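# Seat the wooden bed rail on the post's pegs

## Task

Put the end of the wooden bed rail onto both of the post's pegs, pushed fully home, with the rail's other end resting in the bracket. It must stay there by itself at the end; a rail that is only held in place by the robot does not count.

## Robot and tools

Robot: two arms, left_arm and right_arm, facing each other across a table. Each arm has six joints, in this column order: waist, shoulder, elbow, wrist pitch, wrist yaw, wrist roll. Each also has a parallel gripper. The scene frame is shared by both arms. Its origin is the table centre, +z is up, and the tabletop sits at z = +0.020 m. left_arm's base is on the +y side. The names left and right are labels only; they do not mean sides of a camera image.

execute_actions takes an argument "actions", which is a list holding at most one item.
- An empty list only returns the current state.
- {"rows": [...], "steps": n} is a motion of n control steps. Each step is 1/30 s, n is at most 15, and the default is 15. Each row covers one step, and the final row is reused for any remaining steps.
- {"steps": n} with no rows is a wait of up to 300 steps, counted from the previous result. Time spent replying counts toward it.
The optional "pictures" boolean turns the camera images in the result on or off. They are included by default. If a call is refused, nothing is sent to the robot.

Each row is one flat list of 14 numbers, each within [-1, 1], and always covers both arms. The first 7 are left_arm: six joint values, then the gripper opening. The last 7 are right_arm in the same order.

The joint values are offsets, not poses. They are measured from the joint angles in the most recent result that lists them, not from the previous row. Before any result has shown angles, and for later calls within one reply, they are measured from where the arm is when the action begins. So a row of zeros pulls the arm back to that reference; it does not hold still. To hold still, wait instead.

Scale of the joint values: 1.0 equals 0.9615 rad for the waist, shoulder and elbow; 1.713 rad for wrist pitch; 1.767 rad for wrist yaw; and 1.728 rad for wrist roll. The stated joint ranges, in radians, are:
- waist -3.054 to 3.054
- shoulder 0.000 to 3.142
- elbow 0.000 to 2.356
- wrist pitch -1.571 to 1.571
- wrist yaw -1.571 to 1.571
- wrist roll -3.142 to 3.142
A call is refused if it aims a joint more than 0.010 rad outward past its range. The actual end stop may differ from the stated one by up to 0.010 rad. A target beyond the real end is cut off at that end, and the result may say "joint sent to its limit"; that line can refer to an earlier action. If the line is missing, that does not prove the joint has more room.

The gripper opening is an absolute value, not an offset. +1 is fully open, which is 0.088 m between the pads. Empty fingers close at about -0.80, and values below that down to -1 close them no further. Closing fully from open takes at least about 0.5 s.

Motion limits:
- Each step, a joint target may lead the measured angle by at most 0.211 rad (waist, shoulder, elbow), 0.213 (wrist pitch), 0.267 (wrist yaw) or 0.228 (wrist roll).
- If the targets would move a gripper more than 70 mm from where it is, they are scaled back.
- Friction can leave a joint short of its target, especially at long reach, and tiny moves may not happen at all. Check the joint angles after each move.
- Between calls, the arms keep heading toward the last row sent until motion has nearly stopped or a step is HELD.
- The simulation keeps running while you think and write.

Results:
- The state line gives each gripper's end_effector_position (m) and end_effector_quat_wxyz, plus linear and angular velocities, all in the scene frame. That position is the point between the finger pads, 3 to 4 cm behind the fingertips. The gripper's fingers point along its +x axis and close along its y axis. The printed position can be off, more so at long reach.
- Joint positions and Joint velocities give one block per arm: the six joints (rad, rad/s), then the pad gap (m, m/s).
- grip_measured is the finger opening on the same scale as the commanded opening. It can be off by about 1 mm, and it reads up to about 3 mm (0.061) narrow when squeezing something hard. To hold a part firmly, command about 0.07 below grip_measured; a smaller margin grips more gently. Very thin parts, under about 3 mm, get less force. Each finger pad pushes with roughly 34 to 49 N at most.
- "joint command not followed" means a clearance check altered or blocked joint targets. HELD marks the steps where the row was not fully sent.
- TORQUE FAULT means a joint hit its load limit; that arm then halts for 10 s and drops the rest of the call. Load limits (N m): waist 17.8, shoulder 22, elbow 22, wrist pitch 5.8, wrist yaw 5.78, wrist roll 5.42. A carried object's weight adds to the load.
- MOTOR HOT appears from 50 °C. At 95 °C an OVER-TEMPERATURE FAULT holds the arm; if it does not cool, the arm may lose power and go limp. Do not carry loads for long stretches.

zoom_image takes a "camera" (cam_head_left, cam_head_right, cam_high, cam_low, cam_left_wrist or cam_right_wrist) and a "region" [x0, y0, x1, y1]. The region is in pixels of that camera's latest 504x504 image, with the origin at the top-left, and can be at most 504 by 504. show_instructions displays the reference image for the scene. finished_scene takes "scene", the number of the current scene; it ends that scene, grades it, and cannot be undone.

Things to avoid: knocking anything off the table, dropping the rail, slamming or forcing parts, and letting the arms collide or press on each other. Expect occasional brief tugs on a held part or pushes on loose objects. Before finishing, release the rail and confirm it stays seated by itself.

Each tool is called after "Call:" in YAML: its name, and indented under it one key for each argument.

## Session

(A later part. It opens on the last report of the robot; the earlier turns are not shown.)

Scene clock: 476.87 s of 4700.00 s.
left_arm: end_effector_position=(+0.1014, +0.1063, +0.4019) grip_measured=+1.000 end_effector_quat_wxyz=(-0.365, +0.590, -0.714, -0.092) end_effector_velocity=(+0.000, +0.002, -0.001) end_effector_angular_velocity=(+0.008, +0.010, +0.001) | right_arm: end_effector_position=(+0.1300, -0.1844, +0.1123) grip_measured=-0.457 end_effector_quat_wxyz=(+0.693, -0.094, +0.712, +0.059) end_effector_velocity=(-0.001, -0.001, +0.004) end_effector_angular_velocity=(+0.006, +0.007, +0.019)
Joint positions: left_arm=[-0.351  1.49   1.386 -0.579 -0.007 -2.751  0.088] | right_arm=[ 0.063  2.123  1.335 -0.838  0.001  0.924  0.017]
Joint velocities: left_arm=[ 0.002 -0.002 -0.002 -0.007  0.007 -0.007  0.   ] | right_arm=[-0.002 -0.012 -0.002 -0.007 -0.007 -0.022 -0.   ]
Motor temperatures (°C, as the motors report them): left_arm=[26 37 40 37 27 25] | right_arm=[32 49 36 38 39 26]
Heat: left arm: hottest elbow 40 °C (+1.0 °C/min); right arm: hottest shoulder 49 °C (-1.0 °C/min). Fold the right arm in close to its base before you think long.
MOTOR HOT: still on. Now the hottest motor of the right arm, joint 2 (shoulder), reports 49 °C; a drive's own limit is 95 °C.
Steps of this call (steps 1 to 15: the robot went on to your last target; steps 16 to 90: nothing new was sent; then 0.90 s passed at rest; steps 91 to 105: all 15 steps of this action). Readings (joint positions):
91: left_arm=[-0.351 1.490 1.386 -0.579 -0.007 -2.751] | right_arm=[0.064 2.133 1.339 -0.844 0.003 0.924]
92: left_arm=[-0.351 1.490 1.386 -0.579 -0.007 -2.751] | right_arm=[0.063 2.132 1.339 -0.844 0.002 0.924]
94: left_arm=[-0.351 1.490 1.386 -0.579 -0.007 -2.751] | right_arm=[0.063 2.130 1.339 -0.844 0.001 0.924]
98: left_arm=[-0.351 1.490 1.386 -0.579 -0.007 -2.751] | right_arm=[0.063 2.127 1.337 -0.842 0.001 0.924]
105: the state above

Call:
execute_actions:
  actions:
    - {"rows":[[0,0,0,0,0,0,1,-0.035,0.015,0,-0.012,0.02,0,-1],[0,0,0,0,0,0,1,-0.035,0.018,0,-0.012,0.02,0,-1],[0,0,0,0,0,0,1,-0.035,0.021,0,-0.012,0.02,0,-1],[0,0,0,0,0,0,1,-0.035,0.024,0,-0.012,0.02,0,-1],[0,0,0,0,0,0,1,-0.035,0.027,0,-0.012,0.02,0,-1],[0,0,0,0,0,0,1,-0.035,0.03,0,-0.012,0.02,0,-1],[0,0,0,0,0,0,1,-0.035,0.033,0,-0.012,0.02,0,-1],[0,0,0,0,0,0,1,-0.035,0.036,0,-0.012,0.02,0,-1],[0,0,0,0,0,0,1,-0.035,0.039,0,-0.012,0.02,0,-1],[0,0,0,0,0,0,1,-0.035,0.042,0,-0.012,0.02,0,-1]],"steps":15}
  pictures: false

Scene clock: 482.37 s of 4700.00 s.
left_arm: end_effector_position=(+0.1014, +0.1063, +0.4019) grip_measured=+1.000 end_effector_quat_wxyz=(-0.365, +0.590, -0.714, -0.092) end_effector_velocity=(+0.000, -0.000, +0.001) end_effector_angular_velocity=(-0.007, +0.013, +0.017) | right_arm: end_effector_position=(+0.1290, -0.1867, +0.1091) grip_measured=-0.457 end_effector_quat_wxyz=(+0.689, -0.099, +0.716, +0.054) end_effector_velocity=(-0.001, -0.002, +0.003) end_effector_angular_velocity=(-0.008, +0.012, +0.004)
Joint positions: left_arm=[-0.351  1.49   1.386 -0.579 -0.007 -2.751  0.088] | right_arm=[ 0.062  2.135  1.338 -0.849 -0.     0.924  0.017]
Joint velocities: left_arm=[-0.002 -0.002 -0.002  0.007 -0.007 -0.022  0.   ] | right_arm=[-0.002 -0.002  0.007 -0.022 -0.007 -0.007 -0.   ]
Motor temperatures (°C, as the motors report them): left_arm=[26 37 40 37 27 25] | right_arm=[32 51 36 37 38 26]
Heat: left arm: hottest elbow 40 °C (+0.0 °C/min); right arm: hottest shoulder 51 °C (+1.0 °C/min). Fold the right arm in close to its base before you think long.
MOTOR HOT: still on. Now the hottest motor of the right arm, joint 2 (shoulder), reports 51 °C; a drive's own limit is 95 °C.
Steps of this call (steps 1 to 15: the robot went on to your last target; steps 16 to 90: nothing new was sent; then 2.00 s passed at rest; steps 91 to 105: all 15 steps of this action). Readings (joint positions):
91: left_arm=[-0.351 1.490 1.386 -0.579 -0.007 -2.751] | right_arm=[0.063 2.123 1.334 -0.839 0.001 0.924]
92: left_arm=[-0.351 1.490 1.386 -0.579 -0.007 -2.751] | right_arm=[0.063 2.125 1.334 -0.840 0.001 0.924]
94: left_arm=[-0.351 1.490 1.386 -0.579 -0.007 -2.751] | right_arm=[0.062 2.127 1.334 -0.842 0.001 0.924]
98: left_arm=[-0.351 1.490 1.386 -0.579 -0.007 -2.751] | right_arm=[0.062 2.131 1.335 -0.844 0.000 0.924]
105: the state above

Call:
zoom_image:
  camera: "cam_low"
  region: [360,300,504,420]

Region (360, 300, 504, 420) of cam_low's 504x504 image, scaled by 3.500, with more detail than that image has.

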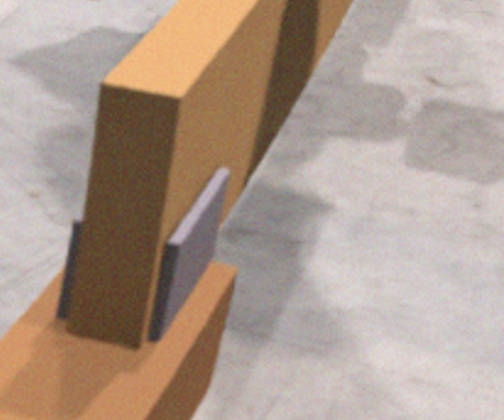

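Call:
execute_actions:
  actions:
    - {"rows":[[0,0,0,0,0,0,1,0.04,-0.07,-0.04,0.065,0,0,-1]],"steps":15}
  pictures: false

Scene clock: 489.73 s of 4700.00 s.
left_arm: end_effector_position=(+0.1014, +0.1063, +0.4019) grip_measured=+1.000 end_effector_quat_wxyz=(-0.365, +0.590, -0.714, -0.092) end_effector_velocity=(-0.002, +0.001, -0.003) end_effector_angular_velocity=(+0.003, +0.012, +0.012) | right_arm: end_effector_position=(+0.1285, -0.1834, +0.1120) grip_measured=-0.457 end_effector_quat_wxyz=(+0.706, -0.087, +0.699, +0.073) end_effector_velocity=(-0.001, -0.001, +0.002) end_effector_angular_velocity=(+0.000, +0.008, +0.019)
Joint positions: left_arm=[-0.351  1.49   1.386 -0.579 -0.007 -2.751  0.088] | right_arm=[ 0.075  2.093  1.286 -0.776  0.018  0.926  0.017]
Joint velocities: left_arm=[-0.007 -0.002 -0.012  0.007 -0.007 -0.022  0.   ] | right_arm=[-0.002 -0.007 -0.002 -0.007 -0.007 -0.022  0.   ]
Motor temperatures (°C, as the motors report them): left_arm=[26 37 40 37 27 25] | right_arm=[32 50 35 36 37 26]
Heat: left arm: hottest elbow 40 °C (+0.0 °C/min); right arm: hottest shoulder 50 °C (+0.0 °C/min). Fold the right arm in close to its base before you think long.
MOTOR HOT: still on. Now the hottest motor of the right arm, joint 2 (shoulder), reports 50 °C; a drive's own limit is 95 °C.
Steps of this call (steps 1 to 15: the robot went on to your last target; steps 16 to 90: nothing new was sent; then 3.87 s passed at rest; steps 91 to 105: all 15 steps of this action). Readings (joint positions):
91: left_arm=[-0.351 1.490 1.386 -0.579 -0.007 -2.751] | right_arm=[0.066 2.125 1.332 -0.836 0.004 0.924]
92: left_arm=[-0.351 1.490 1.386 -0.579 -0.007 -2.751] | right_arm=[0.071 2.116 1.319 -0.820 0.013 0.924]
94: left_arm=[-0.351 1.490 1.386 -0.579 -0.007 -2.751] | right_arm=[0.074 2.105 1.303 -0.797 0.018 0.926]
98: left_arm=[-0.351 1.490 1.386 -0.579 -0.007 -2.751] | right_arm=[0.075 2.096 1.290 -0.780 0.018 0.926]
105: the state above

Call:
execute_actions:
  actions:
    - {"rows":[[0,0,0,0,0,0,1,0.0,0,-0.02,0.01,0,0,-1],[0,0,0,0,0,0,1,0.0,0,-0.02,0.01,0,0,-1],[0,0,0,0,0,0,1,0.0,0,-0.02,0.01,0,0,-1],[0,0,0,0,0,0,1,0.0,0,-0.02,0.01,0,0,-1],[0,0,0,0,0,0,1,0.0,0,-0.02,0.01,0,0,-1],[0,0,0,0,0,0,1,-0.06,0,-0.02,0.01,0.02,0,-1]],"steps":15}
  pictures: false

Scene clock: 493.70 s of 4700.00 s.
left_arm: end_effector_position=(+0.1014, +0.1063, +0.4019) grip_measured=+1.000 end_effector_quat_wxyz=(-0.365, +0.590, -0.714, -0.092) end_effector_velocity=(+0.000, +0.001, -0.003) end_effector_angular_velocity=(+0.013, +0.012, +0.017) | right_arm: end_effector_position=(+0.1292, -0.1864, +0.1099) grip_measured=-0.457 end_effector_quat_wxyz=(+0.699, -0.080, +0.707, +0.071) end_effector_velocity=(-0.001, -0.002, +0.000) end_effector_angular_velocity=(-0.004, +0.010, +0.005)
Joint positions: left_arm=[-0.351  1.49   1.386 -0.579 -0.007 -2.751  0.088] | right_arm=[ 0.061  2.093  1.276 -0.77  -0.002  0.926  0.017]
Joint velocities: left_arm=[-0.002  0.002 -0.002 -0.007 -0.007 -0.022  0.   ] | right_arm=[-0.002 -0.002 -0.002 -0.007 -0.007 -0.007 -0.   ]
Motor temperatures (°C, as the motors report them): left_arm=[26 37 40 37 27 25] | right_arm=[32 51 35 38 37 26]
Heat: left arm: hottest elbow 40 °C (+0.0 °C/min); right arm: hottest shoulder 51 °C (+0.0 °C/min). Fold the right arm in close to its base before you think long.
MOTOR HOT: still on. Now the hottest motor of the right arm, joint 2 (shoulder), reports 51 °C; a drive's own limit is 95 °C.
Steps of this call (steps 1 to 15: the robot went on to your last target; steps 16 to 90: nothing new was sent; then 0.47 s passed at rest; steps 91 to 105: all 15 steps of this action). Readings (joint positions):
91: left_arm=[-0.351 1.490 1.386 -0.579 -0.007 -2.751] | right_arm=[0.074 2.093 1.280 -0.772 0.017 0.926]
92: left_arm=[-0.351 1.490 1.386 -0.579 -0.007 -2.751] | right_arm=[0.073 2.093 1.277 -0.770 0.016 0.926]
94: left_arm=[-0.351 1.490 1.386 -0.579 -0.007 -2.751] | right_arm=[0.073 2.093 1.276 -0.770 0.015 0.926]
98: left_arm=[-0.351 1.490 1.386 -0.579 -0.007 -2.751] | right_arm=[0.062 2.093 1.276 -0.770 -0.002 0.926]
105: the state above

Call:
execute_actions:
  actions: []

Scene clock: 501.73 s of 4700.00 s.
left_arm: end_effector_position=(+0.1014, +0.1063, +0.4019) grip_measured=+1.000 end_effector_quat_wxyz=(-0.365, +0.590, -0.714, -0.092) end_effector_velocity=(+0.002, +0.002, -0.001) end_effector_angular_velocity=(+0.007, -0.009, +0.019) | right_arm: end_effector_position=(+0.1291, -0.1865, +0.1098) grip_measured=-0.457 end_effector_quat_wxyz=(+0.699, -0.080, +0.707, +0.070) end_effector_velocity=(-0.001, -0.002, +0.000) end_effector_angular_velocity=(-0.003, +0.010, +0.019)
Joint positions: left_arm=[-0.351  1.49   1.386 -0.579 -0.007 -2.751  0.088] | right_arm=[ 0.061  2.093  1.275 -0.77  -0.002  0.926  0.017]
Joint velocities: left_arm=[-0.002 -0.002 -0.002 -0.007 -0.022 -0.007  0.   ] | right_arm=[-0.002 -0.002 -0.002 -0.007 -0.007 -0.022 -0.   ]
Motor temperatures (°C, as the motors report them): left_arm=[26 37 40 37 27 25] | right_arm=[32 51 35 37 37 26]
Heat: left arm: hottest elbow 40 °C (+0.0 °C/min); right arm: hottest shoulder 51 °C (+1.0 °C/min). Fold the right arm in close to its base before you think long.
MOTOR HOT: still on. Now the hottest motor of the right arm, joint 2 (shoulder), reports 51 °C; a drive's own limit is 95 °C.
Steps of this call (steps 1 to 15: the robot went on to your last target; steps 16 to 90: nothing new was sent; then 5.03 s passed at rest). Readings (joint positions):
1: left_arm=[-0.351 1.490 1.386 -0.579 -0.007 -2.751] | right_arm=[0.061 2.093 1.276 -0.770 -0.002 0.926]
2: left_arm=[-0.351 1.490 1.386 -0.579 -0.007 -2.751] | right_arm=[0.061 2.093 1.276 -0.770 -0.002 0.926]
4: left_arm=[-0.351 1.490 1.386 -0.579 -0.007 -2.751] | right_arm=[0.061 2.093 1.276 -0.770 -0.002 0.926]
8: left_arm=[-0.351 1.490 1.386 -0.579 -0.007 -2.751] | right_arm=[0.061 2.093 1.276 -0.770 -0.002 0.926]
90: the state above
All arms were judged still, so your last target was given up. Only a new action makes them travel on or press farther. Fingers that are still opening or closing keep moving.

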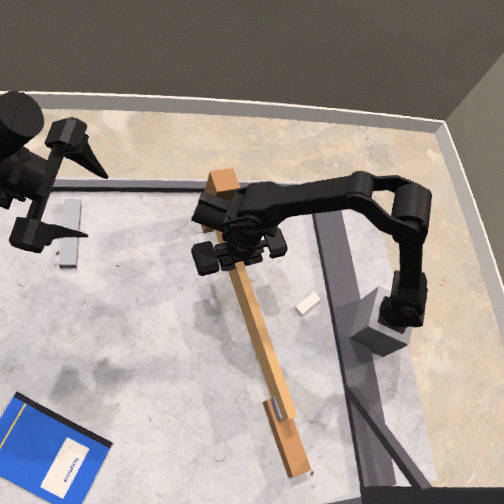

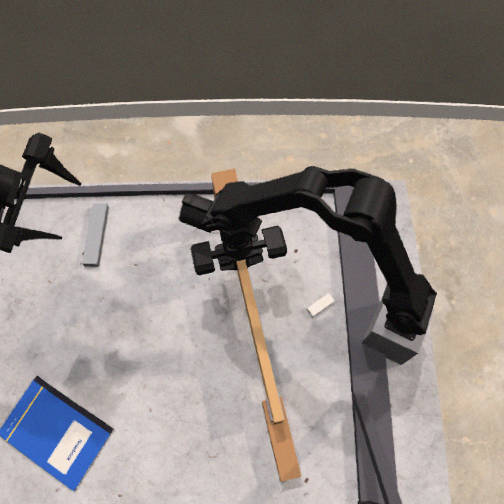

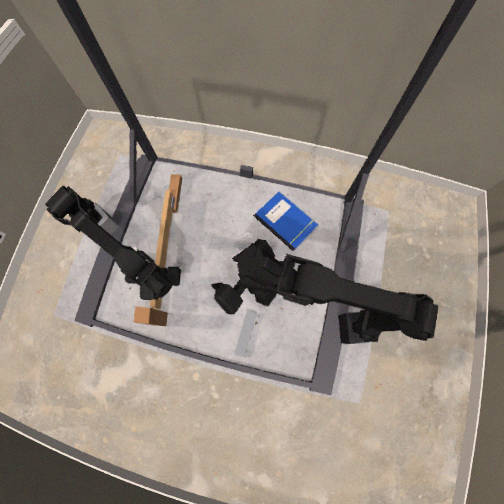

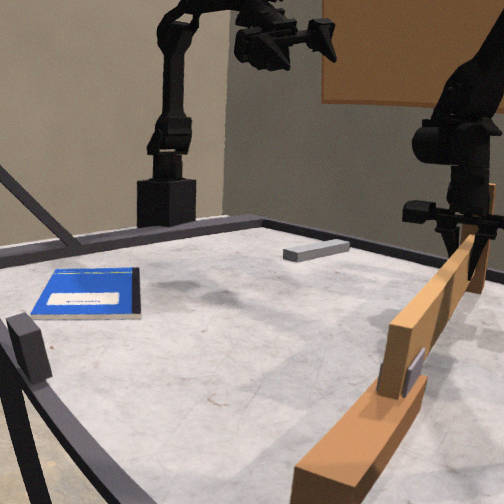

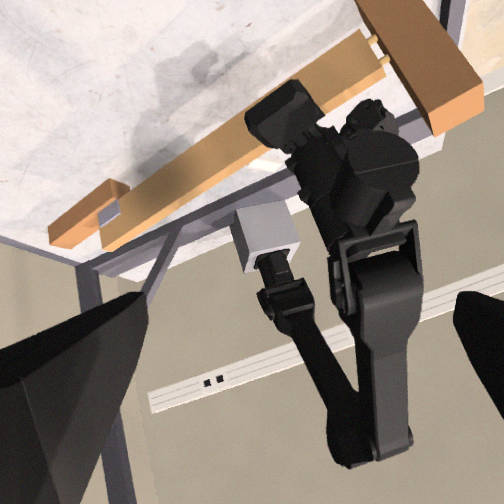

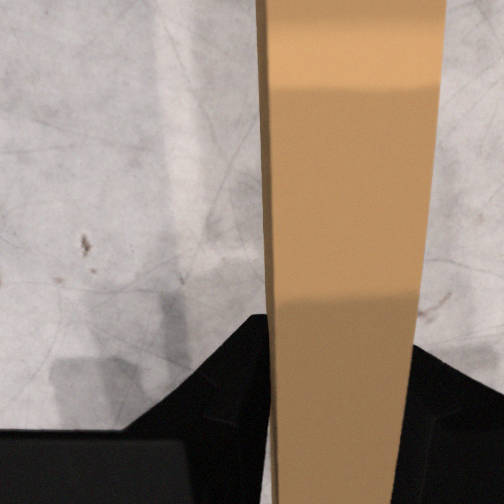

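Call:
execute_actions:
  actions:
    - {"rows": [[0,0,0,0,0,0,1, 0.03,0,0.02,0.012,0,0,-1]]}
  pictures: false

Call:
execute_actions:
  actions:
    - {"rows": [[0,0,0,0,0,0,1, -0.06,0,0,0,0.02,0,-1]]}
  pictures: false

Scene clock: 504.33 s of 4700.00 s.
left_arm: end_effector_position=(+0.1014, +0.1063, +0.4019) grip_measured=+1.000 end_effector_quat_wxyz=(-0.365, +0.590, -0.714, -0.092) end_effector_velocity=(-0.002, +0.004, -0.004) end_effector_angular_velocity=(+0.022, +0.011, +0.012) | right_arm: end_effector_position=(+0.1278, -0.1855, +0.1099) grip_measured=-0.457 end_effector_quat_wxyz=(+0.704, -0.086, +0.701, +0.072) end_effector_velocity=(+0.002, +0.000, +0.000) end_effector_angular_velocity=(+0.010, +0.004, -0.015)
Joint positions: left_arm=[-0.351  1.49   1.386 -0.579 -0.007 -2.751  0.088] | right_arm=[ 0.072  2.093  1.276 -0.769  0.013  0.926  0.017]
Joint velocities: left_arm=[-0.007 -0.002 -0.002 -0.022 -0.007 -0.022  0.   ] | right_arm=[-0.007 -0.002 -0.002  0.007 -0.007  0.007 -0.   ]
Motor temperatures (°C, as the motors report them): left_arm=[26 37 40 37 27 25] | right_arm=[32 51 35 37 37 26]
Heat: left arm: hottest elbow 40 °C (+0.0 °C/min); right arm: hottest shoulder 51 °C (+1.0 °C/min). Fold the right arm in close to its base before you think long.
MOTOR HOT: still on. Now the hottest motor of the right arm, joint 2 (shoulder), reports 51 °C; a drive's own limit is 95 °C.
Steps of this call (steps 1 to 63: nothing new was sent; steps 64 to 78: all 15 steps of this action). Readings (joint positions):
64: left_arm=[-0.351 1.490 1.386 -0.579 -0.007 -2.751] | right_arm=[0.065 2.093 1.275 -0.770 0.002 0.926]
65: left_arm=[-0.351 1.490 1.386 -0.579 -0.007 -2.751] | right_arm=[0.070 2.093 1.276 -0.769 0.010 0.926]
67: left_arm=[-0.351 1.490 1.386 -0.579 -0.007 -2.751] | right_arm=[0.072 2.093 1.276 -0.769 0.014 0.926]
71: left_arm=[-0.351 1.490 1.386 -0.579 -0.007 -2.751] | right_arm=[0.072 2.093 1.276 -0.769 0.014 0.926]
78: the state above

Scene clock: 504.83 s of 4700.00 s.
left_arm: end_effector_position=(+0.1014, +0.1063, +0.4019) grip_measured=+1.000 end_effector_quat_wxyz=(-0.365, +0.590, -0.714, -0.092) end_effector_velocity=(-0.004, +0.003, +0.001) end_effector_angular_velocity=(+0.003, +0.010, -0.008) | right_arm: end_effector_position=(+0.1291, -0.1867, +0.1099) grip_measured=-0.457 end_effector_quat_wxyz=(+0.698, -0.078, +0.709, +0.070) end_effector_velocity=(-0.002, +0.002, +0.000) end_effector_angular_velocity=(+0.016, +0.017, +0.004)
Joint positions: left_arm=[-0.351  1.49   1.386 -0.579 -0.007 -2.751  0.088] | right_arm=[ 0.059  2.093  1.276 -0.771 -0.007  0.926  0.017]
Joint velocities: left_arm=[-0.007 -0.007 -0.002 -0.007  0.007 -0.007  0.   ] | right_arm=[-0.002 -0.002 -0.002  0.007 -0.022 -0.007  0.   ]
Motor temperatures (°C, as the motors report them): left_arm=[26 37 40 37 27 25] | right_arm=[32 51 35 37 37 26]
Heat: left arm: hottest elbow 40 °C (+0.0 °C/min); right arm: hottest shoulder 51 °C (+1.0 °C/min). Fold the right arm in close to its base before you think long.
MOTOR HOT: still on. Now the hottest motor of the right arm, joint 2 (shoulder), reports 51 °C; a drive's own limit is 95 °C.
Steps of this call (steps 1 to 15: all 15 steps of this action). Readings (joint positions):
1: left_arm=[-0.351 1.490 1.386 -0.579 -0.007 -2.751] | right_arm=[0.067 2.093 1.276 -0.769 0.008 0.926]
2: left_arm=[-0.351 1.490 1.386 -0.579 -0.007 -2.751] | right_arm=[0.062 2.093 1.276 -0.770 -0.003 0.926]
4: left_arm=[-0.351 1.490 1.386 -0.579 -0.007 -2.751] | right_arm=[0.059 2.093 1.276 -0.770 -0.008 0.926]
8: left_arm=[-0.351 1.490 1.386 -0.579 -0.007 -2.751] | right_arm=[0.059 2.093 1.276 -0.771 -0.007 0.926]
15: the state above

Elbow didn't move; use larger commands.

Call:
execute_actions:
  actions:
    - {"rows": [[0,0,0,0,0,0,1, 0.04,0,0.04,0.02,0,0,-1]]}
  pictures: false

Scene clock: 507.57 s of 4700.00 s.
left_arm: end_effector_position=(+0.1014, +0.1063, +0.4019) grip_measured=+1.000 end_effector_quat_wxyz=(-0.365, +0.590, -0.714, -0.092) end_effector_velocity=(-0.002, +0.003, -0.008) end_effector_angular_velocity=(+0.032, +0.008, -0.004) | right_arm: end_effector_position=(+0.1281, -0.1844, +0.1107) grip_measured=-0.457 end_effector_quat_wxyz=(+0.705, -0.086, +0.700, +0.073) end_effector_velocity=(-0.001, -0.002, +0.000) end_effector_angular_velocity=(-0.004, +0.010, -0.010)
Joint positions: left_arm=[-0.351  1.49   1.386 -0.579 -0.007 -2.751  0.088] | right_arm=[ 0.074  2.093  1.28  -0.77   0.015  0.926  0.017]
Joint velocities: left_arm=[-0.002  0.002 -0.007 -0.022  0.007 -0.007  0.   ] | right_arm=[-0.002 -0.002 -0.002 -0.007 -0.007  0.007 -0.   ]
Motor temperatures (°C, as the motors report them): left_arm=[26 37 40 37 27 25] | right_arm=[32 51 35 36 38 26]
Heat: left arm: hottest elbow 40 °C (+0.0 °C/min); right arm: hottest shoulder 51 °C (+1.0 °C/min). Fold the right arm in close to its base before you think long.
MOTOR HOT: still on. Now the hottest motor of the right arm, joint 2 (shoulder), reports 51 °C; a drive's own limit is 95 °C.
Steps of this call (steps 1 to 15: the robot went on to your last target; steps 16 to 67: nothing new was sent; steps 68 to 82: all 15 steps of this action). Readings (joint positions):
68: left_arm=[-0.351 1.490 1.386 -0.579 -0.007 -2.751] | right_arm=[0.064 2.093 1.278 -0.772 -0.001 0.926]
69: left_arm=[-0.351 1.490 1.386 -0.579 -0.007 -2.751] | right_arm=[0.070 2.093 1.279 -0.772 0.011 0.926]
71: left_arm=[-0.351 1.490 1.386 -0.579 -0.007 -2.751] | right_arm=[0.074 2.093 1.280 -0.772 0.016 0.926]
75: left_arm=[-0.351 1.490 1.386 -0.579 -0.007 -2.751] | right_arm=[0.074 2.093 1.280 -0.771 0.015 0.926]
82: the state above

Call:
execute_actions:
  actions:
    - {"rows": [[0,0,0,0,0,0,1, 0,0,0,0.035,0,0,-1]]}
  pictures: false

Call:
execute_actions:
  actions:
    - {"rows": [[0,0,0,0,0,0,1, -0.06,0,0,0,0.02,0,-1]]}
  pictures: false

Scene clock: 510.53 s of 4700.00 s.
left_arm: end_effector_position=(+0.1014, +0.1063, +0.4019) grip_measured=+1.000 end_effector_quat_wxyz=(-0.365, +0.590, -0.714, -0.092) end_effector_velocity=(+0.000, +0.001, -0.003) end_effector_angular_velocity=(+0.013, +0.012, +0.017) | right_arm: end_effector_position=(+0.1284, -0.1846, +0.1100) grip_measured=-0.457 end_effector_quat_wxyz=(+0.705, -0.083, +0.700, +0.074) end_effector_velocity=(-0.000, -0.000, +0.001) end_effector_angular_velocity=(+0.001, +0.008, -0.010)
Joint positions: left_arm=[-0.351  1.49   1.386 -0.579 -0.007 -2.751  0.088] | right_arm=[ 0.071  2.09   1.272 -0.759  0.012  0.926  0.017]
Joint velocities: left_arm=[-0.002  0.002 -0.002 -0.007 -0.007 -0.022  0.   ] | right_arm=[-0.002 -0.002  0.002 -0.007 -0.007  0.007 -0.   ]
Motor temperatures (°C, as the motors report them): left_arm=[26 38 40 37 27 25] | right_arm=[32 51 35 38 37 26]
Heat: left arm: hottest elbow 40 °C (+0.0 °C/min); right arm: hottest shoulder 51 °C (+1.0 °C/min). Fold the right arm in close to its base before you think long.
MOTOR HOT: still on. Now the hottest motor of the right arm, joint 2 (shoulder), reports 51 °C; a drive's own limit is 95 °C.
Steps of this call (steps 1 to 15: the robot went on to your last target; steps 16 to 74: nothing new was sent; steps 75 to 89: all 15 steps of this action). Readings (joint positions):
75: left_arm=[-0.351 1.490 1.386 -0.579 -0.007 -2.751] | right_arm=[0.072 2.093 1.279 -0.769 0.014 0.926]
76: left_arm=[-0.351 1.490 1.386 -0.579 -0.007 -2.751] | right_arm=[0.071 2.093 1.278 -0.767 0.013 0.926]
78: left_arm=[-0.351 1.490 1.386 -0.579 -0.007 -2.751] | right_arm=[0.071 2.093 1.276 -0.764 0.012 0.926]
82: left_arm=[-0.351 1.490 1.386 -0.579 -0.007 -2.751] | right_arm=[0.071 2.091 1.273 -0.760 0.012 0.926]
89: the state above

Scene clock: 511.03 s of 4700.00 s.
left_arm: end_effector_position=(+0.1014, +0.1063, +0.4019) grip_measured=+1.000 end_effector_quat_wxyz=(-0.365, +0.590, -0.714, -0.092) end_effector_velocity=(-0.002, +0.001, +0.001) end_effector_angular_velocity=(+0.002, +0.001, +0.003) | right_arm: end_effector_position=(+0.1291, -0.1867, +0.1097) grip_measured=-0.457 end_effector_quat_wxyz=(+0.699, -0.077, +0.708, +0.072) end_effector_velocity=(-0.004, -0.004, +0.000) end_effector_angular_velocity=(-0.017, +0.016, -0.005)
Joint positions: left_arm=[-0.351  1.49   1.386 -0.579 -0.007 -2.751  0.088] | right_arm=[ 0.059  2.09   1.271 -0.765 -0.006  0.926  0.017]
Joint velocities: left_arm=[-0.007 -0.002  0.002 -0.007 -0.007 -0.007  0.   ] | right_arm=[ 0.002 -0.002 -0.002 -0.022 -0.007  0.007 -0.   ]
Motor temperatures (°C, as the motors report them): left_arm=[26 38 40 37 27 25] | right_arm=[32 51 35 38 37 26]
Heat: left arm: hottest elbow 40 °C (+0.0 °C/min); right arm: hottest shoulder 51 °C (+1.0 °C/min). Fold the right arm in close to its base before you think long.
MOTOR HOT: still on. Now the hottest motor of the right arm, joint 2 (shoulder), reports 51 °C; a drive's own limit is 95 °C.
Steps of this call (steps 1 to 15: all 15 steps of this action). Readings (joint positions):
1: left_arm=[-0.351 1.490 1.386 -0.579 -0.007 -2.751] | right_arm=[0.067 2.090 1.271 -0.760 0.008 0.926]
2: left_arm=[-0.351 1.490 1.386 -0.579 -0.007 -2.751] | right_arm=[0.062 2.090 1.271 -0.762 -0.001 0.926]
4: left_arm=[-0.351 1.490 1.386 -0.579 -0.007 -2.751] | right_arm=[0.060 2.090 1.271 -0.763 -0.006 0.926]
8: left_arm=[-0.351 1.490 1.386 -0.579 -0.007 -2.751] | right_arm=[0.059 2.090 1.271 -0.764 -0.006 0.926]
15: the state above

Call:
execute_actions:
  actions:
    - {"rows": [[0,0,0,0,0,0,1, 0.045,0.02,0.07,0.04,0,0,-1]]}
  pictures: false

Scene clock: 512.97 s of 4700.00 s.
left_arm: end_effector_position=(+0.1014, +0.1063, +0.4019) grip_measured=+1.000 end_effector_quat_wxyz=(-0.365, +0.590, -0.714, -0.092) end_effector_velocity=(+0.002, -0.001, +0.003) end_effector_angular_velocity=(-0.013, -0.007, +0.019) | right_arm: end_effector_position=(+0.1288, -0.1828, +0.1114) grip_measured=-0.457 end_effector_quat_wxyz=(+0.707, -0.084, +0.698, +0.075) end_effector_velocity=(-0.000, -0.000, +0.001) end_effector_angular_velocity=(+0.001, +0.008, +0.005)
Joint positions: left_arm=[-0.351  1.49   1.386 -0.579 -0.007 -2.751  0.088] | right_arm=[ 0.075  2.091  1.279 -0.764  0.018  0.927  0.017]
Joint velocities: left_arm=[-0.002 -0.002  0.002  0.007 -0.022 -0.007  0.   ] | right_arm=[-0.002 -0.002  0.002 -0.007 -0.007 -0.007 -0.   ]
Motor temperatures (°C, as the motors report them): left_arm=[26 38 40 37 27 25] | right_arm=[32 50 35 38 37 26]
Heat: left arm: hottest elbow 40 °C (+0.0 °C/min); right arm: hottest shoulder 50 °C (+0.0 °C/min). Fold the right arm in close to its base before you think long.
MOTOR HOT: still on. Now the hottest motor of the right arm, joint 2 (shoulder), reports 50 °C; a drive's own limit is 95 °C.
Steps of this call (steps 1 to 15: the robot went on to your last target; steps 16 to 43: nothing new was sent; steps 44 to 58: all 15 steps of this action). Readings (joint positions):
44: left_arm=[-0.351 1.490 1.386 -0.579 -0.007 -2.751] | right_arm=[0.065 2.090 1.277 -0.766 0.000 0.926]
45: left_arm=[-0.351 1.490 1.386 -0.579 -0.007 -2.751] | right_arm=[0.072 2.091 1.279 -0.767 0.012 0.926]
47: left_arm=[-0.351 1.490 1.386 -0.579 -0.007 -2.751] | right_arm=[0.075 2.091 1.279 -0.765 0.018 0.926]
51: left_arm=[-0.351 1.490 1.386 -0.579 -0.007 -2.751] | right_arm=[0.075 2.091 1.279 -0.764 0.018 0.927]
58: the state above

Call:
execute_actions:
  actions:
    - {"rows": [[0,0,0,0,0,0,1, -0.06,0,0,0,0.02,0,-1]]}
  pictures: false

Scene clock: 514.83 s of 4700.00 s.
left_arm: end_effector_position=(+0.1014, +0.1063, +0.4019) grip_measured=+1.000 end_effector_quat_wxyz=(-0.365, +0.590, -0.714, -0.092) end_effector_velocity=(+0.002, +0.001, +0.001) end_effector_angular_velocity=(+0.002, +0.001, +0.013) | right_arm: end_effector_position=(+0.1295, -0.1855, +0.1111) grip_measured=-0.457 end_effector_quat_wxyz=(+0.699, -0.078, +0.707, +0.072) end_effector_velocity=(-0.003, -0.001, +0.000) end_effector_angular_velocity=(+0.003, +0.023, +0.005)
Joint positions: left_arm=[-0.351  1.49   1.386 -0.579 -0.007 -2.751  0.088] | right_arm=[ 0.061  2.091  1.278 -0.771 -0.005  0.927  0.017]
Joint velocities: left_arm=[ 0.002 -0.002  0.002 -0.007 -0.007 -0.007  0.   ] | right_arm=[-0.002 -0.002 -0.002 -0.007 -0.022 -0.007 -0.   ]
Motor temperatures (°C, as the motors report them): left_arm=[26 38 40 37 27 25] | right_arm=[32 50 36 40 37 26]
Heat: left arm: hottest elbow 40 °C (+0.0 °C/min); right arm: hottest shoulder 50 °C (+0.0 °C/min). Fold the right arm in close to its base before you think long.
MOTOR HOT: still on. Now the hottest motor of the right arm, joint 2 (shoulder), reports 50 °C; a drive's own limit is 95 °C.
Steps of this call (steps 1 to 15: the robot went on to your last target; steps 16 to 41: nothing new was sent; steps 42 to 56: all 15 steps of this action). Readings (joint positions):
42: left_arm=[-0.351 1.490 1.386 -0.579 -0.007 -2.751] | right_arm=[0.069 2.091 1.278 -0.765 0.011 0.927]
43: left_arm=[-0.351 1.490 1.386 -0.579 -0.007 -2.751] | right_arm=[0.063 2.091 1.278 -0.767 -0.000 0.927]
45: left_arm=[-0.351 1.490 1.386 -0.579 -0.007 -2.751] | right_arm=[0.061 2.091 1.278 -0.769 -0.005 0.927]
49: left_arm=[-0.351 1.490 1.386 -0.579 -0.007 -2.751] | right_arm=[0.061 2.091 1.278 -0.770 -0.005 0.927]
56: the state above

Call:
execute_actions:
  actions:
    - {"rows": [[0,0,0,0,0,0,1, 0.08,0,0,0,0,0,-1]]}

Call:
zoom_image:
  camera: "cam_left_wrist"
  region: [320, 0, 420, 100]

Scene clock: 518.73 s of 4700.00 s.
left_arm: end_effector_position=(+0.1014, +0.1063, +0.4019) grip_measured=+1.000 end_effector_quat_wxyz=(-0.365, +0.590, -0.714, -0.092) end_effector_velocity=(+0.000, +0.002, -0.003) end_effector_angular_velocity=(+0.012, -0.011, -0.001) | right_arm: end_effector_position=(+0.1149, -0.1777, +0.1111) grip_measured=-0.457 end_effector_quat_wxyz=(+0.705, -0.097, +0.697, +0.087) end_effector_velocity=(-0.002, +0.002, +0.002) end_effector_angular_velocity=(+0.019, +0.016, +0.019)
Joint positions: left_arm=[-0.351  1.49   1.386 -0.579 -0.007 -2.751  0.088] | right_arm=[ 0.115  2.091  1.278 -0.765  0.018  0.932  0.017]
Joint velocities: left_arm=[-0.002 -0.002 -0.007 -0.007 -0.007  0.007  0.   ] | right_arm=[-0.002 -0.007 -0.002  0.007 -0.022 -0.022 -0.   ]
Motor temperatures (°C, as the motors report them): left_arm=[26 38 40 37 27 25] | right_arm=[32 50 36 39 37 26]
Heat: left arm: hottest elbow 40 °C (+0.0 °C/min); right arm: hottest shoulder 50 °C (+0.0 °C/min). Fold the right arm in close to its base before you think long.
MOTOR HOT: still on. Now the hottest motor of the right arm, joint 2 (shoulder), reports 50 °C; a drive's own limit is 95 °C.
Steps of this call (steps 1 to 15: the robot went on to your last target; steps 16 to 90: nothing new was sent; then 0.40 s passed at rest; steps 91 to 105: all 15 steps of this action). Readings (joint positions):
91: left_arm=[-0.351 1.490 1.386 -0.579 -0.007 -2.751] | right_arm=[0.069 2.091 1.278 -0.771 0.006 0.927]
92: left_arm=[-0.351 1.490 1.386 -0.579 -0.007 -2.751] | right_arm=[0.080 2.091 1.278 -0.773 0.026 0.928]
94: left_arm=[-0.351 1.490 1.386 -0.579 -0.007 -2.751] | right_arm=[0.093 2.091 1.278 -0.771 0.020 0.932]
98: left_arm=[-0.351 1.490 1.386 -0.579 -0.007 -2.751] | right_arm=[0.116 2.091 1.278 -0.765 0.019 0.932]
105: the state above

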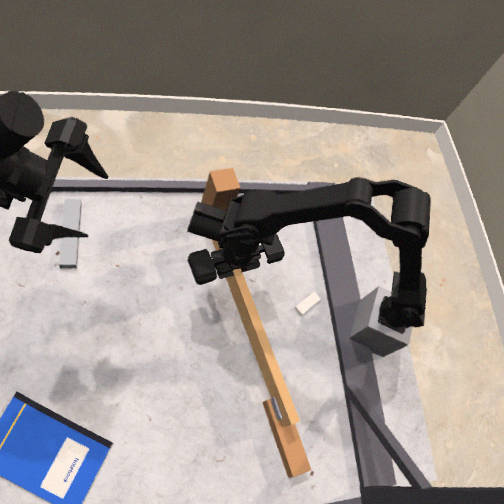

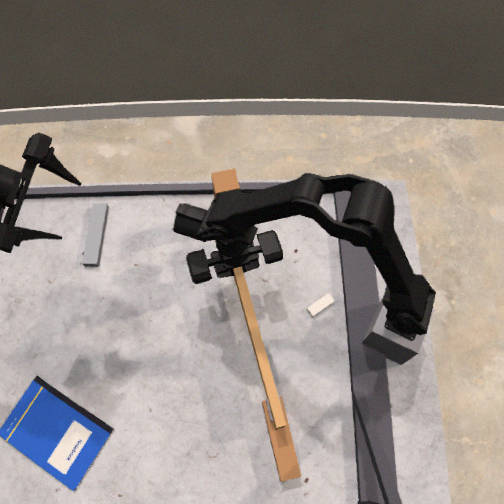

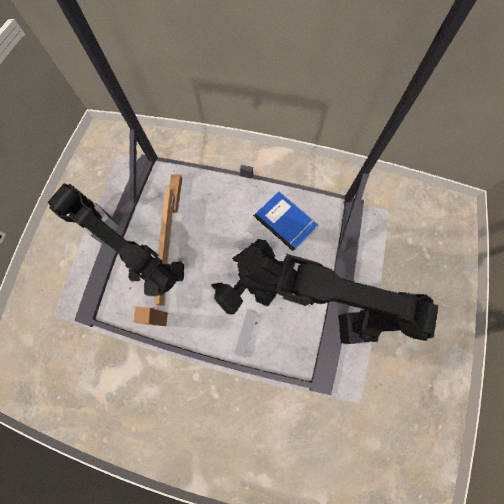

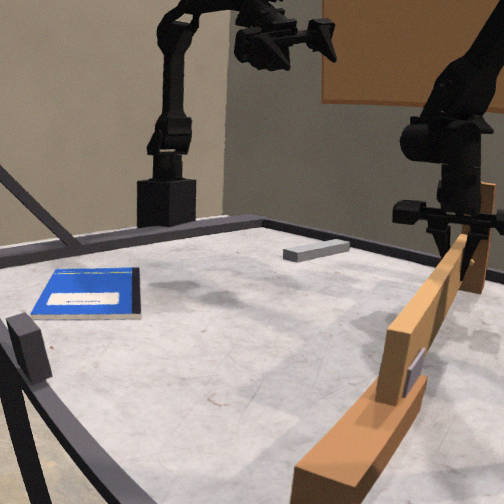

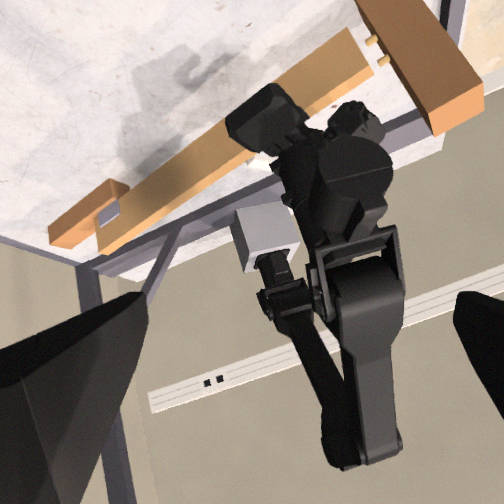

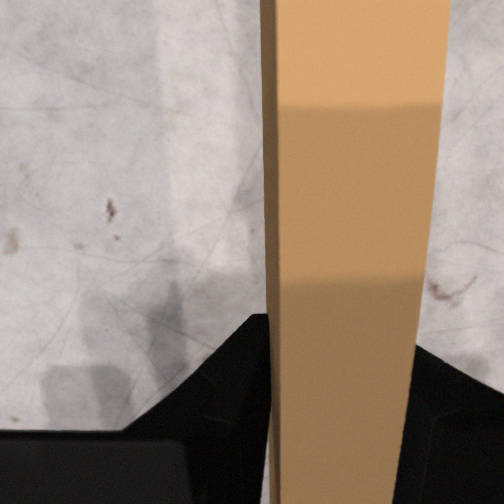

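Region (320, 0, 420, 100) of cam_left_wrist's 504x504 image, scaled by 5.040, with more detail than that image has.

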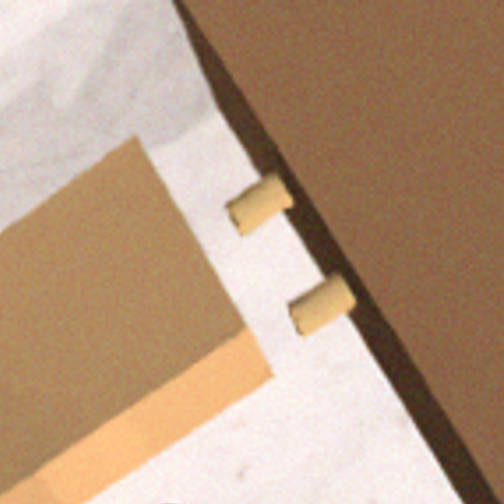

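Call:
execute_actions:
  actions:
    - {"rows": [[0,0,0,0,0,0,1, -0.04,0.02,0.03,0.02,0,0,-1]],"steps":10}
  pictures: false

Scene clock: 524.07 s of 4700.00 s.
left_arm: end_effector_position=(+0.1014, +0.1063, +0.4019) grip_measured=+1.000 end_effector_quat_wxyz=(-0.365, +0.590, -0.714, -0.092) end_effector_velocity=(+0.000, +0.001, -0.003) end_effector_angular_velocity=(+0.012, +0.000, +0.008) | right_arm: end_effector_position=(+0.1242, -0.1768, +0.1079) grip_measured=-0.457 end_effector_quat_wxyz=(+0.704, -0.082, +0.700, +0.085) end_effector_velocity=(+0.000, -0.003, -0.001) end_effector_angular_velocity=(-0.008, +0.012, +0.000)
Joint positions: left_arm=[-0.351  1.49   1.386 -0.579 -0.007 -2.751  0.088] | right_arm=[ 0.086  2.103  1.282 -0.744  0.003  0.927  0.017]
Joint velocities: left_arm=[-0.002  0.002 -0.002 -0.007 -0.007 -0.007  0.   ] | right_arm=[-0.007  0.002 -0.002 -0.007 -0.007 -0.007  0.   ]
Motor temperatures (°C, as the motors report them): left_arm=[26 38 40 37 27 25] | right_arm=[32 50 35 38 36 26]
Heat: left arm: hottest elbow 40 °C (+0.0 °C/min); right arm: hottest shoulder 50 °C (+0.0 °C/min). Fold the right arm in close to its base before you think long.
MOTOR HOT: still on. Now the hottest motor of the right arm, joint 2 (shoulder), reports 50 °C; a drive's own limit is 95 °C.
Steps of this call (steps 1 to 15: the robot went on to your last target; steps 16 to 90: nothing new was sent; then 2.00 s passed at rest; steps 91 to 100: all 10 steps of this action). Readings (joint positions):
91: left_arm=[-0.351 1.490 1.386 -0.579 -0.007 -2.751] | right_arm=[0.111 2.091 1.279 -0.764 0.012 0.932]
92: left_arm=[-0.351 1.490 1.386 -0.579 -0.007 -2.751] | right_arm=[0.105 2.093 1.279 -0.763 0.001 0.932]
94: left_arm=[-0.351 1.490 1.386 -0.579 -0.007 -2.751] | right_arm=[0.098 2.098 1.279 -0.753 -0.002 0.931]
98: left_arm=[-0.351 1.490 1.386 -0.579 -0.007 -2.751] | right_arm=[0.088 2.103 1.281 -0.745 0.002 0.928]
100: the state above

Call:
execute_actions:
  actions:
    - {"rows": [[0,0,0,0,0,0,1, 0,-0.022,0,0,0,0,-1]]}
  pictures: false

Scene clock: 526.50 s of 4700.00 s.
left_arm: end_effector_position=(+0.1014, +0.1063, +0.4019) grip_measured=+1.000 end_effector_quat_wxyz=(-0.365, +0.590, -0.714, -0.092) end_effector_velocity=(+0.002, +0.003, -0.002) end_effector_angular_velocity=(+0.016, -0.020, +0.010) | right_arm: end_effector_position=(+0.1240, -0.1773, +0.1079) grip_measured=-0.457 end_effector_quat_wxyz=(+0.703, -0.084, +0.701, +0.085) end_effector_velocity=(-0.001, -0.001, -0.000) end_effector_angular_velocity=(-0.004, +0.010, +0.020)
Joint positions: left_arm=[-0.351  1.49   1.386 -0.579 -0.007 -2.751  0.088] | right_arm=[ 0.086  2.103  1.282 -0.747  0.002  0.925  0.017]
Joint velocities: left_arm=[-0.002 -0.002  0.002 -0.022 -0.022  0.007  0.   ] | right_arm=[-0.002  0.002  0.002 -0.007 -0.007 -0.022 -0.   ]
Motor temperatures (°C, as the motors report them): left_arm=[26 38 40 37 27 25] | right_arm=[31 50 36 38 36 26]
Heat: left arm: hottest elbow 40 °C (+0.0 °C/min); right arm: hottest shoulder 50 °C (+0.0 °C/min). Fold the right arm in close to its base before you think long.
MOTOR HOT: still on. Now the hottest motor of the right arm, joint 2 (shoulder), reports 50 °C; a drive's own limit is 95 °C.
Steps of this call (steps 1 to 15: the robot went on to your last target; steps 16 to 58: nothing new was sent; steps 59 to 73: all 15 steps of this action). Readings (joint positions):
59: left_arm=[-0.351 1.490 1.386 -0.579 -0.007 -2.751] | right_arm=[0.086 2.103 1.282 -0.744 0.003 0.926]
60: left_arm=[-0.351 1.490 1.386 -0.579 -0.007 -2.751] | right_arm=[0.086 2.103 1.282 -0.744 0.003 0.926]
62: left_arm=[-0.351 1.490 1.386 -0.579 -0.007 -2.751] | right_arm=[0.086 2.103 1.282 -0.746 0.002 0.925]
66: left_arm=[-0.351 1.490 1.386 -0.579 -0.007 -2.751] | right_arm=[0.086 2.103 1.282 -0.746 0.002 0.925]
73: the state above

Call:
execute_actions:
  actions:
    - {"rows": [[0,0,0,0,0,0,1, 0,-0.04,0,0,0,0,-1]]}
  pictures: false

Scene clock: 528.40 s of 4700.00 s.
left_arm: end_effector_position=(+0.1014, +0.1063, +0.4019) grip_measured=+1.000 end_effector_quat_wxyz=(-0.365, +0.590, -0.714, -0.092) end_effector_velocity=(+0.004, +0.001, -0.003) end_effector_angular_velocity=(+0.012, -0.009, +0.024) | right_arm: end_effector_position=(+0.1239, -0.1769, +0.1116) grip_measured=-0.457 end_effector_quat_wxyz=(+0.704, -0.082, +0.700, +0.088) end_effector_velocity=(-0.004, -0.004, +0.000) end_effector_angular_velocity=(-0.011, +0.029, -0.010)
Joint positions: left_arm=[-0.351  1.49   1.386 -0.579 -0.007 -2.751  0.088] | right_arm=[ 0.087  2.092  1.282 -0.752  0.002  0.924  0.017]
Joint velocities: left_arm=[ 0.002  0.002 -0.002 -0.007 -0.022 -0.007  0.   ] | right_arm=[-0.002 -0.002 -0.002 -0.022 -0.022  0.007 -0.   ]
Motor temperatures (°C, as the motors report them): left_arm=[26 38 40 37 27 25] | right_arm=[31 51 36 38 36 26]
Heat: left arm: hottest elbow 40 °C (+0.0 °C/min); right arm: hottest shoulder 51 °C (+1.0 °C/min). Fold the right arm in close to its base before you think long.
MOTOR HOT: still on. Now the hottest motor of the right arm, joint 2 (shoulder), reports 51 °C; a drive's own limit is 95 °C.
Steps of this call (steps 1 to 15: the robot went on to your last target; steps 16 to 42: nothing new was sent; steps 43 to 57: all 15 steps of this action). Readings (joint positions):
43: left_arm=[-0.351 1.490 1.386 -0.579 -0.007 -2.751] | right_arm=[0.086 2.101 1.282 -0.747 0.002 0.924]
44: left_arm=[-0.351 1.490 1.386 -0.579 -0.007 -2.751] | right_arm=[0.086 2.099 1.282 -0.748 0.002 0.924]
46: left_arm=[-0.351 1.490 1.386 -0.579 -0.007 -2.751] | right_arm=[0.086 2.094 1.282 -0.751 0.002 0.924]
50: left_arm=[-0.351 1.490 1.386 -0.579 -0.007 -2.751] | right_arm=[0.087 2.092 1.282 -0.752 0.002 0.924]
57: the state above

Call:
execute_actions:
  actions:
    - {"rows": [[0,0,0,0,0,0,1, 0,-0.033,-0.03,0.008,0,0,-1]]}
  pictures: false

Scene clock: 530.73 s of 4700.00 s.
left_arm: end_effector_position=(+0.1014, +0.1063, +0.4019) grip_measured=+1.000 end_effector_quat_wxyz=(-0.365, +0.590, -0.714, -0.092) end_effector_velocity=(+0.000, +0.000, -0.001) end_effector_angular_velocity=(-0.003, -0.010, -0.001) | right_arm: end_effector_position=(+0.1231, -0.1802, +0.1104) grip_measured=-0.457 end_effector_quat_wxyz=(+0.705, -0.082, +0.699, +0.087) end_effector_velocity=(-0.001, -0.006, -0.001) end_effector_angular_velocity=(-0.022, +0.017, +0.000)
Joint positions: left_arm=[-0.351  1.49   1.386 -0.579 -0.007 -2.751  0.088] | right_arm=[ 0.086  2.084  1.263 -0.741  0.003  0.924  0.017]
Joint velocities: left_arm=[-0.002 -0.002 -0.007  0.007 -0.007  0.007  0.   ] | right_arm=[-0.007  0.002 -0.002 -0.022 -0.007 -0.007 -0.   ]
Motor temperatures (°C, as the motors report them): left_arm=[26 38 40 37 27 25] | right_arm=[31 51 35 37 35 26]
Heat: left arm: hottest elbow 40 °C (+0.0 °C/min); right arm: hottest shoulder 51 °C (+1.0 °C/min). Fold the right arm in close to its base before you think long.
MOTOR HOT: still on. Now the hottest motor of the right arm, joint 2 (shoulder), reports 51 °C; a drive's own limit is 95 °C.
Steps of this call (steps 1 to 15: the robot went on to your last target; steps 16 to 55: nothing new was sent; steps 56 to 70: all 15 steps of this action). Readings (joint positions):
56: left_arm=[-0.351 1.490 1.386 -0.579 -0.007 -2.751] | right_arm=[0.087 2.091 1.278 -0.749 0.002 0.924]
57: left_arm=[-0.351 1.490 1.386 -0.579 -0.007 -2.751] | right_arm=[0.086 2.089 1.273 -0.745 0.003 0.924]
59: left_arm=[-0.351 1.490 1.386 -0.579 -0.007 -2.751] | right_arm=[0.086 2.086 1.268 -0.744 0.003 0.924]
63: left_arm=[-0.351 1.490 1.386 -0.579 -0.007 -2.751] | right_arm=[0.086 2.084 1.264 -0.741 0.003 0.924]
70: the state above

Good; push.

Call:
execute_actions:
  actions:
    - {"rows": [[0,0,0,0,0,0,1, -0.07,0,0,0,0.02,0,-1]]}
  pictures: false

Scene clock: 532.47 s of 4700.00 s.
left_arm: end_effector_position=(+0.1014, +0.1063, +0.4019) grip_measured=+1.000 end_effector_quat_wxyz=(-0.365, +0.590, -0.714, -0.092) end_effector_velocity=(+0.000, +0.002, +0.001) end_effector_angular_velocity=(+0.002, +0.001, +0.008) | right_arm: end_effector_position=(+0.1273, -0.1831, +0.1104) grip_measured=-0.457 end_effector_quat_wxyz=(+0.699, -0.073, +0.707, +0.082) end_effector_velocity=(-0.003, -0.001, +0.000) end_effector_angular_velocity=(+0.002, +0.023, -0.010)
Joint positions: left_arm=[-0.351  1.49   1.386 -0.579 -0.007 -2.751  0.088] | right_arm=[ 0.064  2.084  1.263 -0.745 -0.016  0.922  0.017]
Joint velocities: left_arm=[-0.002 -0.007 -0.002 -0.007 -0.007 -0.007  0.   ] | right_arm=[-0.002 -0.002 -0.002 -0.007 -0.022  0.007  0.   ]
Motor temperatures (°C, as the motors report them): left_arm=[26 38 40 38 27 25] | right_arm=[31 52 35 37 35 26]
Heat: left arm: hottest elbow 40 °C (+0.0 °C/min); right arm: hottest shoulder 52 °C (+2.0 °C/min). Fold the right arm in close to its base before you think long.
MOTOR HOT: still on. Now the hottest motor of the right arm, joint 2 (shoulder), reports 52 °C; a drive's own limit is 95 °C.
Steps of this call (steps 1 to 15: the robot went on to your last target; steps 16 to 37: nothing new was sent; steps 38 to 52: all 15 steps of this action). Readings (joint positions):
38: left_arm=[-0.351 1.490 1.386 -0.579 -0.007 -2.751] | right_arm=[0.081 2.084 1.263 -0.741 0.002 0.924]
39: left_arm=[-0.351 1.490 1.386 -0.579 -0.007 -2.751] | right_arm=[0.071 2.084 1.263 -0.744 -0.005 0.924]
41: left_arm=[-0.351 1.490 1.386 -0.579 -0.007 -2.751] | right_arm=[0.064 2.084 1.263 -0.745 -0.016 0.922]
45: left_arm=[-0.351 1.490 1.386 -0.579 -0.007 -2.751] | right_arm=[0.064 2.084 1.263 -0.745 -0.016 0.922]
52: the state above

Call:
execute_actions:
  actions: []

Call:
zoom_image:
  camera: "cam_left_wrist"
  region: [320, 0, 420, 100]

Scene clock: 534.33 s of 4700.00 s.
left_arm: end_effector_position=(+0.1014, +0.1063, +0.4019) grip_measured=+1.000 end_effector_quat_wxyz=(-0.365, +0.590, -0.714, -0.092) end_effector_velocity=(+0.000, +0.002, -0.001) end_effector_angular_velocity=(+0.007, +0.001, +0.008) | right_arm: end_effector_position=(+0.1273, -0.1831, +0.1104) grip_measured=-0.457 end_effector_quat_wxyz=(+0.699, -0.073, +0.707, +0.082) end_effector_velocity=(-0.000, -0.000, +0.001) end_effector_angular_velocity=(+0.001, +0.008, -0.010)
Joint positions: left_arm=[-0.351  1.49   1.386 -0.579 -0.007 -2.751  0.088] | right_arm=[ 0.064  2.084  1.263 -0.745 -0.016  0.922  0.017]
Joint velocities: left_arm=[-0.002 -0.002 -0.002 -0.007 -0.007 -0.007  0.   ] | right_arm=[-0.002 -0.002  0.002 -0.007 -0.007  0.007  0.   ]
Motor temperatures (°C, as the motors report them): left_arm=[26 38 40 38 27 25] | right_arm=[31 52 35 37 35 26]
Heat: left arm: hottest elbow 40 °C (+0.0 °C/min); right arm: hottest shoulder 52 °C (+3.0 °C/min). Fold the right arm in close to its base before you think long.
MOTOR HOT: still on. Now the hottest motor of the right arm, joint 2 (shoulder), reports 52 °C; a drive's own limit is 95 °C.
Steps of this call (steps 1 to 15: the robot went on to your last target; steps 16 to 56: nothing new was sent). Readings (joint positions):
1: left_arm=[-0.351 1.490 1.386 -0.579 -0.007 -2.751] | right_arm=[0.064 2.084 1.263 -0.745 -0.016 0.922]
2: left_arm=[-0.351 1.490 1.386 -0.579 -0.007 -2.751] | right_arm=[0.064 2.084 1.263 -0.745 -0.016 0.922]
4: left_arm=[-0.351 1.490 1.386 -0.579 -0.007 -2.751] | right_arm=[0.064 2.084 1.263 -0.745 -0.016 0.922]
8: left_arm=[-0.351 1.490 1.386 -0.579 -0.007 -2.751] | right_arm=[0.064 2.084 1.263 -0.745 -0.016 0.922]
56: the state above
All arms were judged still, so your last target was given up. Only a new action makes them travel on or press farther. Fingers that are still opening or closing keep moving.

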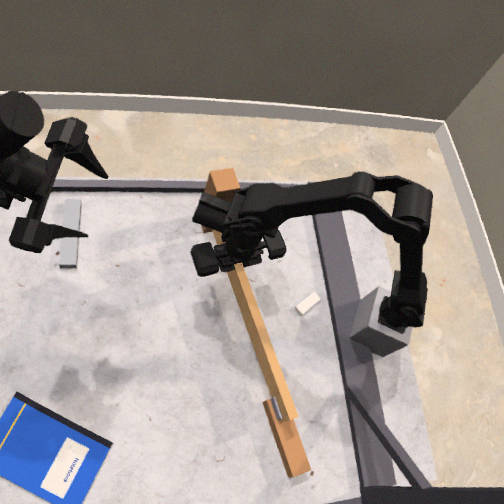

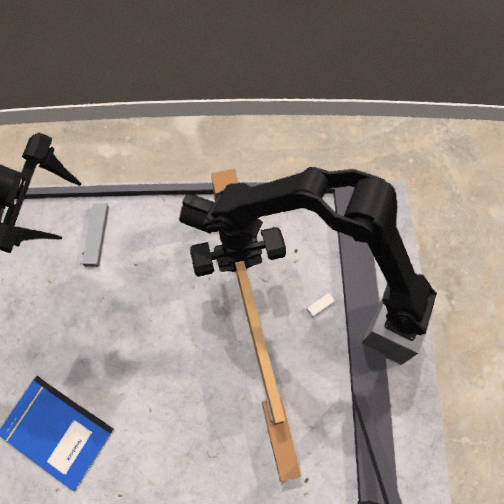

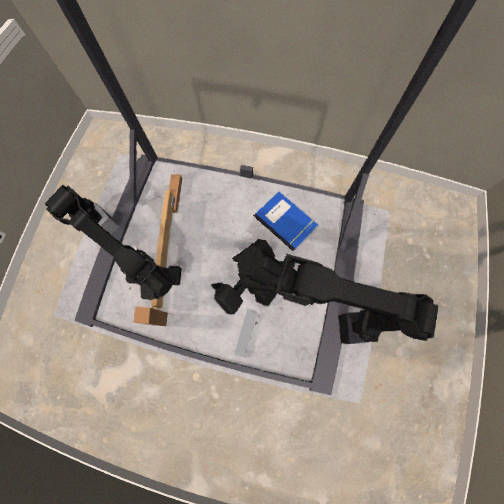

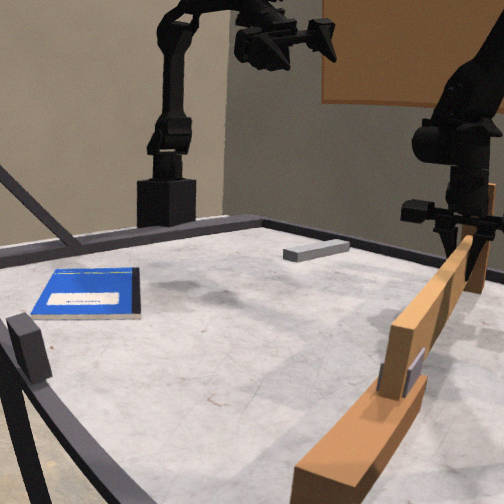

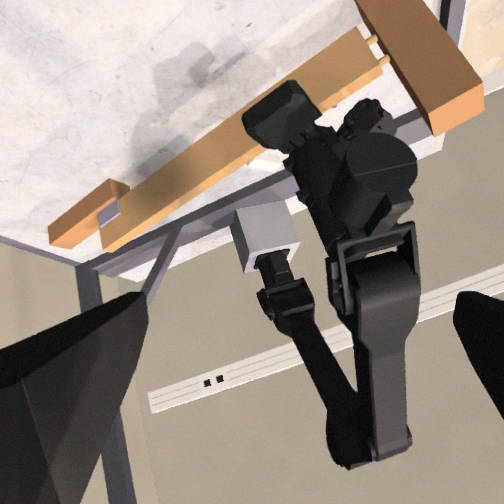

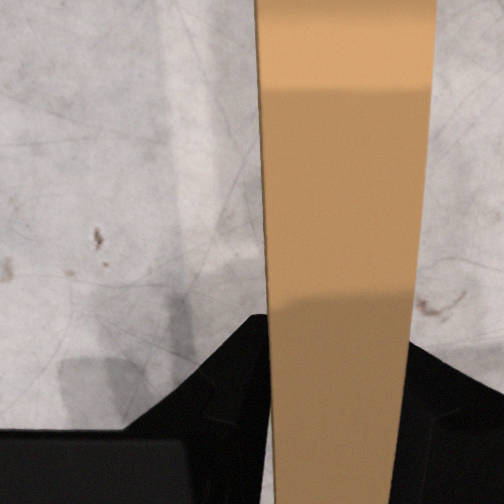

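Region (320, 0, 420, 100) of cam_left_wrist's 504x504 image, scaled by 5.040, with more detail than that image has.

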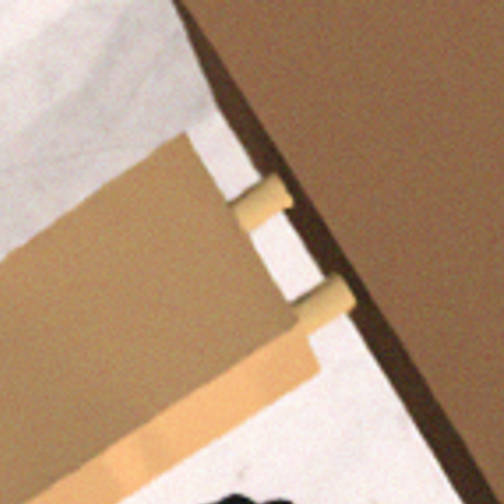

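Call:
execute_actions:
  actions:
    - {"rows": [[0,0,0,0,0,0,1, -0.03,-0.03,-0.02,0,0.03,0,-1]]}
  pictures: false

Scene clock: 536.53 s of 4700.00 s.
left_arm: end_effector_position=(+0.1014, +0.1063, +0.4019) grip_measured=+1.000 end_effector_quat_wxyz=(-0.365, +0.590, -0.714, -0.092) end_effector_velocity=(+0.002, +0.002, -0.001) end_effector_angular_velocity=(+0.007, +0.001, +0.013) | right_arm: end_effector_position=(+0.1273, -0.1866, +0.1097) grip_measured=-0.457 end_effector_quat_wxyz=(+0.702, -0.078, +0.703, +0.079) end_effector_velocity=(-0.003, -0.006, -0.001) end_effector_angular_velocity=(-0.021, +0.018, +0.020)
Joint positions: left_arm=[-0.351  1.49   1.386 -0.579 -0.007 -2.751  0.088] | right_arm=[ 0.066  2.079  1.252 -0.744 -0.001  0.922  0.017]
Joint velocities: left_arm=[ 0.002 -0.002 -0.002 -0.007 -0.007 -0.007  0.   ] | right_arm=[-0.002 -0.002 -0.007 -0.022 -0.007 -0.022 -0.   ]
Motor temperatures (°C, as the motors report them): left_arm=[26 38 40 38 27 25] | right_arm=[31 52 35 37 35 26]
Heat: left arm: hottest elbow 40 °C (+0.0 °C/min); right arm: hottest shoulder 52 °C (+3.0 °C/min). Fold the right arm in close to its base before you think long.
MOTOR HOT: still on. Now the hottest motor of the right arm, joint 2 (shoulder), reports 52 °C; a drive's own limit is 95 °C.
Steps of this call (steps 1 to 51: nothing new was sent; steps 52 to 66: all 15 steps of this action). Readings (joint positions):
52: left_arm=[-0.351 1.490 1.386 -0.579 -0.007 -2.751] | right_arm=[0.065 2.084 1.261 -0.744 -0.014 0.922]
53: left_arm=[-0.351 1.490 1.386 -0.579 -0.007 -2.751] | right_arm=[0.067 2.083 1.259 -0.744 -0.009 0.922]
55: left_arm=[-0.351 1.490 1.386 -0.579 -0.007 -2.751] | right_arm=[0.067 2.081 1.255 -0.744 -0.003 0.922]
59: left_arm=[-0.351 1.490 1.386 -0.579 -0.007 -2.751] | right_arm=[0.067 2.079 1.253 -0.744 -0.001 0.922]
66: the state above


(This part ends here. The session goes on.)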